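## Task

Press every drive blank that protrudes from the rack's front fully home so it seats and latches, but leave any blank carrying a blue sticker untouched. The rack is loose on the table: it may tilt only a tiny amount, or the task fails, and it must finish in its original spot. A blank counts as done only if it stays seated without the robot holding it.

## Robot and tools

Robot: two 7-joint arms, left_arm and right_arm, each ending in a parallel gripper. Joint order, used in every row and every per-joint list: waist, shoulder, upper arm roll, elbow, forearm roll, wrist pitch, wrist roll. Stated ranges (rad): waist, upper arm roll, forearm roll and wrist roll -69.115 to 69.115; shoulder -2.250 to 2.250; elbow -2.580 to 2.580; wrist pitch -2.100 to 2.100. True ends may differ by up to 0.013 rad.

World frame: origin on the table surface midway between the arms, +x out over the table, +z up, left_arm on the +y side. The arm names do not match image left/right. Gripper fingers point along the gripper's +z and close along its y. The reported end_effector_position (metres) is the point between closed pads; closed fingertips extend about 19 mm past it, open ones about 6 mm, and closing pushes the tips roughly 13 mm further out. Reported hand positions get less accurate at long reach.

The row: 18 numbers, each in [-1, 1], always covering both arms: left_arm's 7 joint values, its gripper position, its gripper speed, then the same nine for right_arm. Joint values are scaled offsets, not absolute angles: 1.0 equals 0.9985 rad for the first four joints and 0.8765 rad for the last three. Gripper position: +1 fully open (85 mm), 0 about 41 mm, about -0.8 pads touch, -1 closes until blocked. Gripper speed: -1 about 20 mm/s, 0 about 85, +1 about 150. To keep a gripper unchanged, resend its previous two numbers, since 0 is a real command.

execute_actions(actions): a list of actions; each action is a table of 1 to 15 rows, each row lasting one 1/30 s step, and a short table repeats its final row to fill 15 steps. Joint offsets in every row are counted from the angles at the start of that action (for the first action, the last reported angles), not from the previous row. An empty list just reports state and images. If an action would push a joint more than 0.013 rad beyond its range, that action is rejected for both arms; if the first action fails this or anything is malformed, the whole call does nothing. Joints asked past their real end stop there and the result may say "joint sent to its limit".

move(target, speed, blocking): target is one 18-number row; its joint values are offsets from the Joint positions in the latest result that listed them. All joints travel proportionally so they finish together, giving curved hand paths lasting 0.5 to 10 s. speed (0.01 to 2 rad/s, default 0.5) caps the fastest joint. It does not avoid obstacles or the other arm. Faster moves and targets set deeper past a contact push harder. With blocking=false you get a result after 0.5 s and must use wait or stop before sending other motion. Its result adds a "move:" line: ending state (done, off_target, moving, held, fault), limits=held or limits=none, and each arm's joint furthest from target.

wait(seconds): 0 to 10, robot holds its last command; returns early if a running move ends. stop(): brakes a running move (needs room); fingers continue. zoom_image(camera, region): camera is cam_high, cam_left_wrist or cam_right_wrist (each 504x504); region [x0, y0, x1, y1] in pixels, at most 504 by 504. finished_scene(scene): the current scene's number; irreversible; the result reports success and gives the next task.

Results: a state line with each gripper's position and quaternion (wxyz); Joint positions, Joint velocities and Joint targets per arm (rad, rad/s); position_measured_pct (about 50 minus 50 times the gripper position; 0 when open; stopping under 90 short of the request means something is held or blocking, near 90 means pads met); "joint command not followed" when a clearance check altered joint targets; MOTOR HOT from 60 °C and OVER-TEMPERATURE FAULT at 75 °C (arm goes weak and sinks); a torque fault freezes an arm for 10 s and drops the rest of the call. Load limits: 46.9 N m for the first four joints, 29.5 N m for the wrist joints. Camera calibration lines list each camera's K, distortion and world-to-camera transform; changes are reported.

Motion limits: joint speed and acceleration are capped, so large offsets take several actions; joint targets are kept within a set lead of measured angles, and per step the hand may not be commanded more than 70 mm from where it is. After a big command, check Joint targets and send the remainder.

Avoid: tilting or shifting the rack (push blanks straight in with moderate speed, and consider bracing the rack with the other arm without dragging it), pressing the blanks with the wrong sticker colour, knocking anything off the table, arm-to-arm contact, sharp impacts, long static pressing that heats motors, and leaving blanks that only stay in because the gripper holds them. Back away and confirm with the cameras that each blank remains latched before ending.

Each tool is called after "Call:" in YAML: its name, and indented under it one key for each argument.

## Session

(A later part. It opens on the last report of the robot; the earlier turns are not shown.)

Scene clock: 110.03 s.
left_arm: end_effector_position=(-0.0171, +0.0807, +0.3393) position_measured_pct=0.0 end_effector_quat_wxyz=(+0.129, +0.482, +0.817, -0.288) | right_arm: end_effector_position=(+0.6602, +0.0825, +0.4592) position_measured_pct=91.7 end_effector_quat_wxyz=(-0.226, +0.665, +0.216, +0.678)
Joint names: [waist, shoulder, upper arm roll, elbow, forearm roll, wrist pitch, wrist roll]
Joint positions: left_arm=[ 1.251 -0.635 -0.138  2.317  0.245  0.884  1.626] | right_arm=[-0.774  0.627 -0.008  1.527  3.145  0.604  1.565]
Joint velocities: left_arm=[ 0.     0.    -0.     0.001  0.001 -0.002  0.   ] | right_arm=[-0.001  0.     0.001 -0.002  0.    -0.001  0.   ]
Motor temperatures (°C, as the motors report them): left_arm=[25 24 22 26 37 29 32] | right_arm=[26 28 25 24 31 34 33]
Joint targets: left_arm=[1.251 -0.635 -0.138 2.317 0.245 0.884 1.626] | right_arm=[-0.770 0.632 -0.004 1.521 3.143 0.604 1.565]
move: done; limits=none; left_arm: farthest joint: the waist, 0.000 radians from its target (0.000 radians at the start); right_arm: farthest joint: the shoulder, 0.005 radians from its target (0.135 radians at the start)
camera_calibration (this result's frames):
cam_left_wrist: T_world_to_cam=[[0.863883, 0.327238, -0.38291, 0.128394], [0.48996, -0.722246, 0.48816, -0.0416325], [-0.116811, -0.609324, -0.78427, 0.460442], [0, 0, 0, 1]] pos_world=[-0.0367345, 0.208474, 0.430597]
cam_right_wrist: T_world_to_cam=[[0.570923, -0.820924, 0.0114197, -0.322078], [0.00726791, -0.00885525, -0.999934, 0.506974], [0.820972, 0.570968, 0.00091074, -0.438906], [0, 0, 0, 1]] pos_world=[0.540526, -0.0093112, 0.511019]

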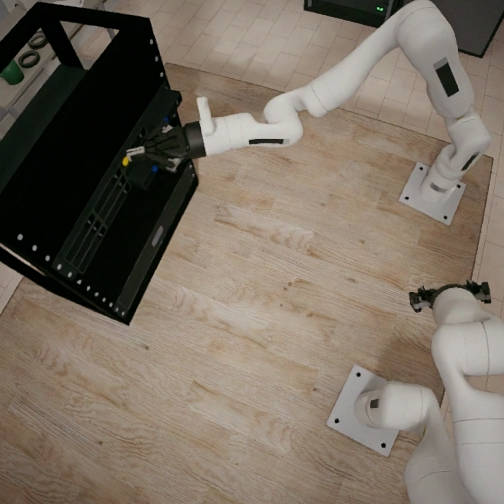

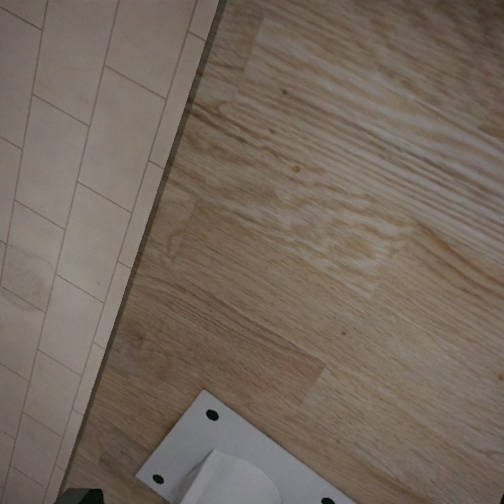

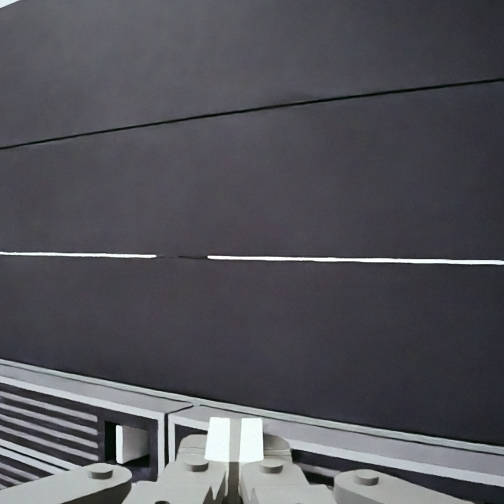

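Call:
move:
  target: [0,0,0,0,0,0,0,1,0,0.035,0.015,0,-0.01,0,0.015,0,-1,1]
  speed: 0.03

Call:
move:
  target: [0,0,0,0,0,0,0,1,0,-0.03,-0.15,0,0.28,0,0.13,0,-1,1]
  speed: 0.3

Call:
move:
  target: [0,0,0,0,0,0,0,1,0,0,-0.1,0,0.25,0,0.15,0,-1,1]
  speed: 0.4

Scene clock: 116.80 s.
left_arm: end_effector_position=(-0.0171, +0.0807, +0.3393) position_measured_pct=0.0 end_effector_quat_wxyz=(+0.129, +0.482, +0.817, -0.288) | right_arm: end_effector_position=(+0.6616, +0.0818, +0.4592) position_measured_pct=91.7 end_effector_quat_wxyz=(-0.229, +0.662, +0.215, +0.680)
Joint names: [waist, shoulder, upper arm roll, elbow, forearm roll, wrist pitch, wrist roll]
Joint positions: left_arm=[ 1.251 -0.635 -0.138  2.317  0.245  0.884  1.626] | right_arm=[-0.76   0.632 -0.024  1.526  3.153  0.617  1.565]
Joint velocities: left_arm=[ 0.001 -0.    -0.     0.001  0.001 -0.001 -0.   ] | right_arm=[ 0.001  0.002 -0.001  0.    -0.001  0.001  0.001]
Motor temperatures (°C, as the motors report them): left_arm=[25 24 22 26 37 29 32] | right_arm=[26 28 25 24 31 34 33]
Joint targets: left_arm=[1.251 -0.635 -0.138 2.317 0.245 0.884 1.626] | right_arm=[-0.739 0.642 -0.008 1.517 3.145 0.617 1.565]
move: off_target (right_arm); limits=none; left_arm: farthest joint: the waist, 0.000 radians from its target (0.000 radians at the start); right_arm: farthest joint: the waist, 0.021 radians from its target (0.035 radians at the start)
camera_calibration (this result's frames):
cam_left_wrist: T_world_to_cam=[[0.863883, 0.327238, -0.382911, 0.128394], [0.48996, -0.722245, 0.488161, -0.0416331], [-0.116811, -0.609325, -0.78427, 0.460442], [0, 0, 0, 1]] pos_world=[-0.0367344, 0.208474, 0.430597]
cam_right_wrist: T_world_to_cam=[[0.573295, -0.819305, 0.00844485, -0.323802], [0.0125641, -0.00151501, -0.99992, 0.502876], [0.819252, 0.573356, 0.00942527, -0.442632], [0, 0, 0, 1]] pos_world=[0.541943, -0.0107456, 0.509742]

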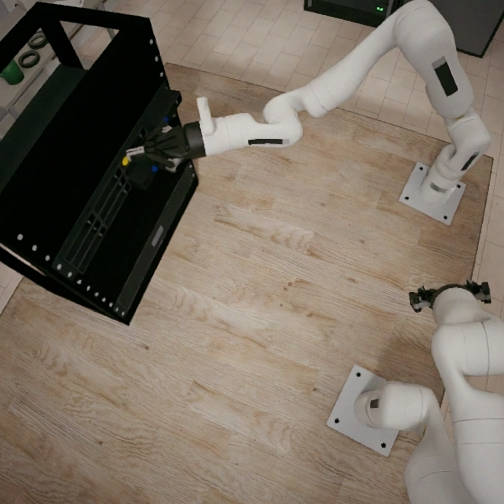

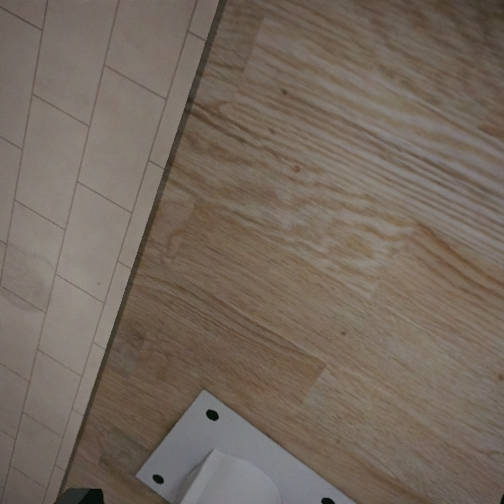

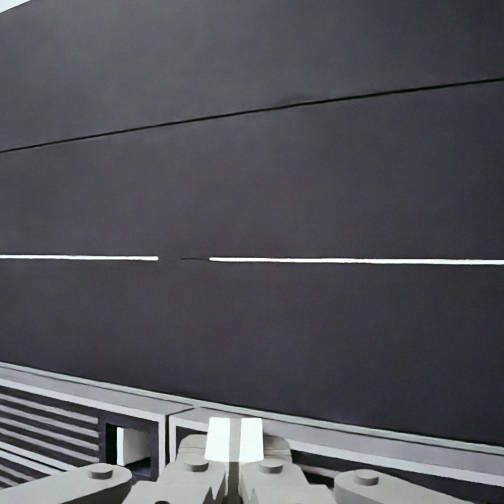

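Scene clock: 118.20 s.
left_arm: end_effector_position=(-0.0171, +0.0807, +0.3393) position_measured_pct=0.0 end_effector_quat_wxyz=(+0.129, +0.482, +0.817, -0.288) | right_arm: end_effector_position=(+0.5845, +0.0557, +0.4550) position_measured_pct=91.7 end_effector_quat_wxyz=(-0.237, +0.664, +0.229, +0.671)
Joint names: [waist, shoulder, upper arm roll, elbow, forearm roll, wrist pitch, wrist roll]
Joint positions: left_arm=[ 1.251 -0.635 -0.138  2.317  0.245  0.884  1.626] | right_arm=[-0.79   0.483 -0.024  1.806  3.153  0.731  1.565]
Joint velocities: left_arm=[ 0.002 -0.    -0.    -0.001  0.001 -0.    -0.   ] | right_arm=[ 0.    -0.003 -0.     0.002  0.     0.001 -0.001]
Motor temperatures (°C, as the motors report them): left_arm=[25 24 22 26 37 29 32] | right_arm=[26 28 25 24 31 34 33]
Joint targets: left_arm=[1.251 -0.635 -0.138 2.317 0.245 0.884 1.626] | right_arm=[-0.790 0.482 -0.024 1.806 3.153 0.731 1.565]
move: done; limits=none; left_arm: farthest joint: the waist, 0.000 radians from its target (0.000 radians at the start); right_arm: farthest joint: the waist, 0.000 radians from its target (0.030 radians at the start)
camera_calibration (this result's frames):
cam_left_wrist: T_world_to_cam=[[0.863884, 0.327238, -0.382911, 0.128394], [0.48996, -0.722245, 0.488161, -0.0416337], [-0.11681, -0.609325, -0.784269, 0.460442], [0, 0, 0, 1]] pos_world=[-0.0367344, 0.208474, 0.430598]
cam_right_wrist: T_world_to_cam=[[0.600122, -0.799832, 0.0110593, -0.318887], [0.00134844, -0.0128141, -0.999917, 0.506788], [0.799907, 0.600087, -0.00661149, -0.347328], [0, 0, 0, 1]] pos_world=[0.468518, -0.0401352, 0.507976]

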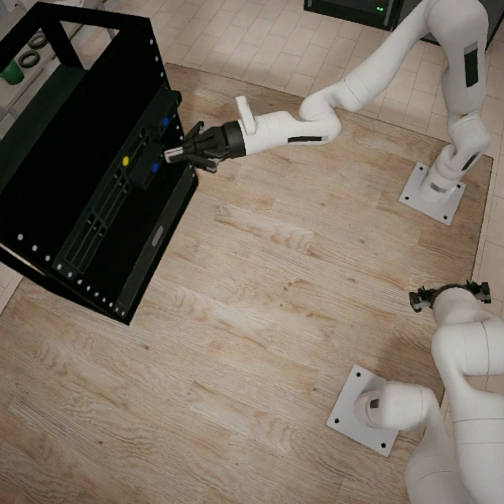

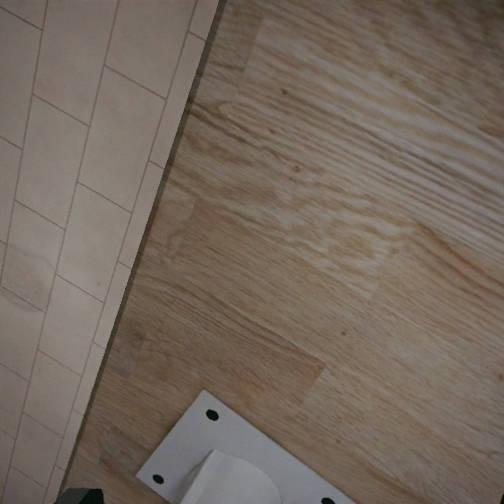

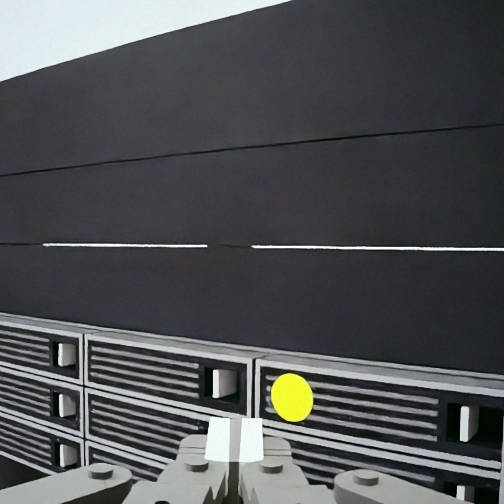

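Scene clock: 119.37 s.
left_arm: end_effector_position=(-0.0171, +0.0807, +0.3393) position_measured_pct=0.0 end_effector_quat_wxyz=(+0.129, +0.482, +0.817, -0.288) | right_arm: end_effector_position=(+0.5272, +0.0128, +0.4338) position_measured_pct=91.7 end_effector_quat_wxyz=(-0.235, +0.670, +0.232, +0.665)
Joint names: [waist, shoulder, upper arm roll, elbow, forearm roll, wrist pitch, wrist roll]
Joint positions: left_arm=[ 1.251 -0.635 -0.138  2.317  0.245  0.884  1.626] | right_arm=[-0.79   0.383 -0.024  2.055  3.153  0.862  1.565]
Joint velocities: left_arm=[ 0.    -0.    -0.     0.     0.     0.001  0.   ] | right_arm=[-0.    -0.002 -0.001  0.001 -0.     0.001 -0.001]
Motor temperatures (°C, as the motors report them): left_arm=[25 24 22 26 37 29 32] | right_arm=[26 28 25 24 31 34 33]
Joint targets: left_arm=[1.251 -0.635 -0.138 2.317 0.245 0.884 1.626] | right_arm=[-0.790 0.383 -0.024 2.055 3.153 0.862 1.565]
move: done; limits=none; left_arm: farthest joint: the waist, 0.000 radians from its target (0.000 radians at the start); right_arm: farthest joint: the elbow, 0.001 radians from its target (0.250 radians at the start)
camera_calibration (this result's frames):
cam_left_wrist: T_world_to_cam=[[0.863884, 0.327238, -0.382911, 0.128394], [0.48996, -0.722245, 0.488162, -0.0416341], [-0.11681, -0.609326, -0.784269, 0.460442], [0, 0, 0, 1]] pos_world=[-0.0367344, 0.208473, 0.430598]
cam_right_wrist: T_world_to_cam=[[0.602042, -0.798366, 0.0125603, -0.320241], [-0.0124548, -0.0251185, -0.999607, 0.492394], [0.798367, 0.601649, -0.0250659, -0.267135], [0, 0, 0, 1]] pos_world=[0.412203, -0.0825802, 0.489527]

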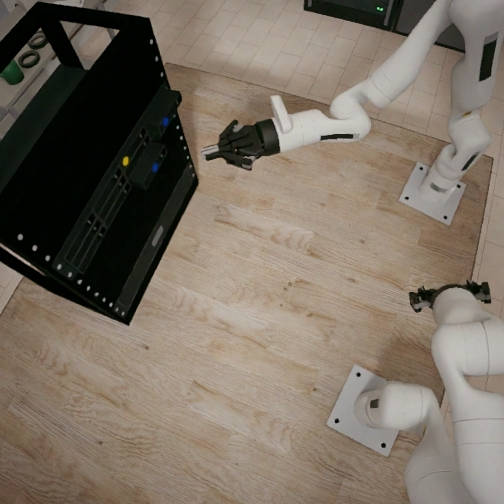

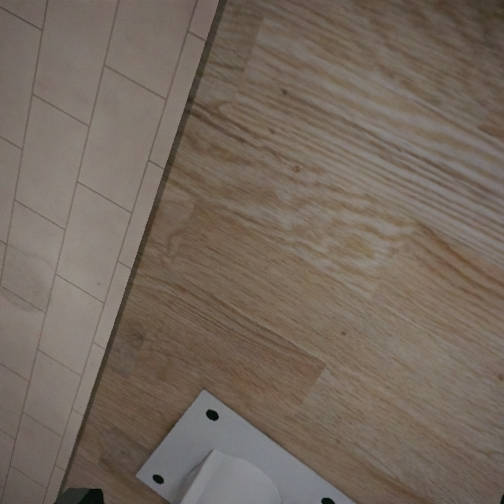

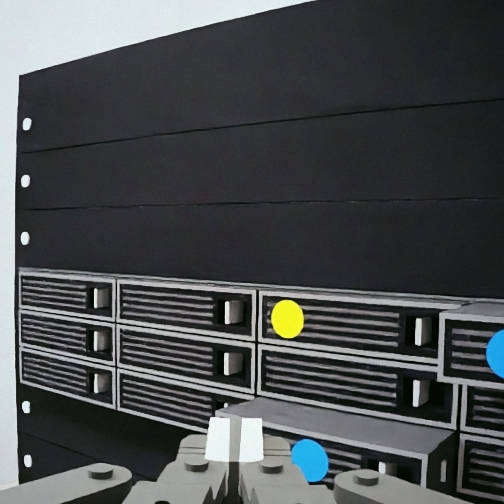

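Flush. Done.

Call:
finished_scene:
  scene: 1

The scene is finished: the task was done.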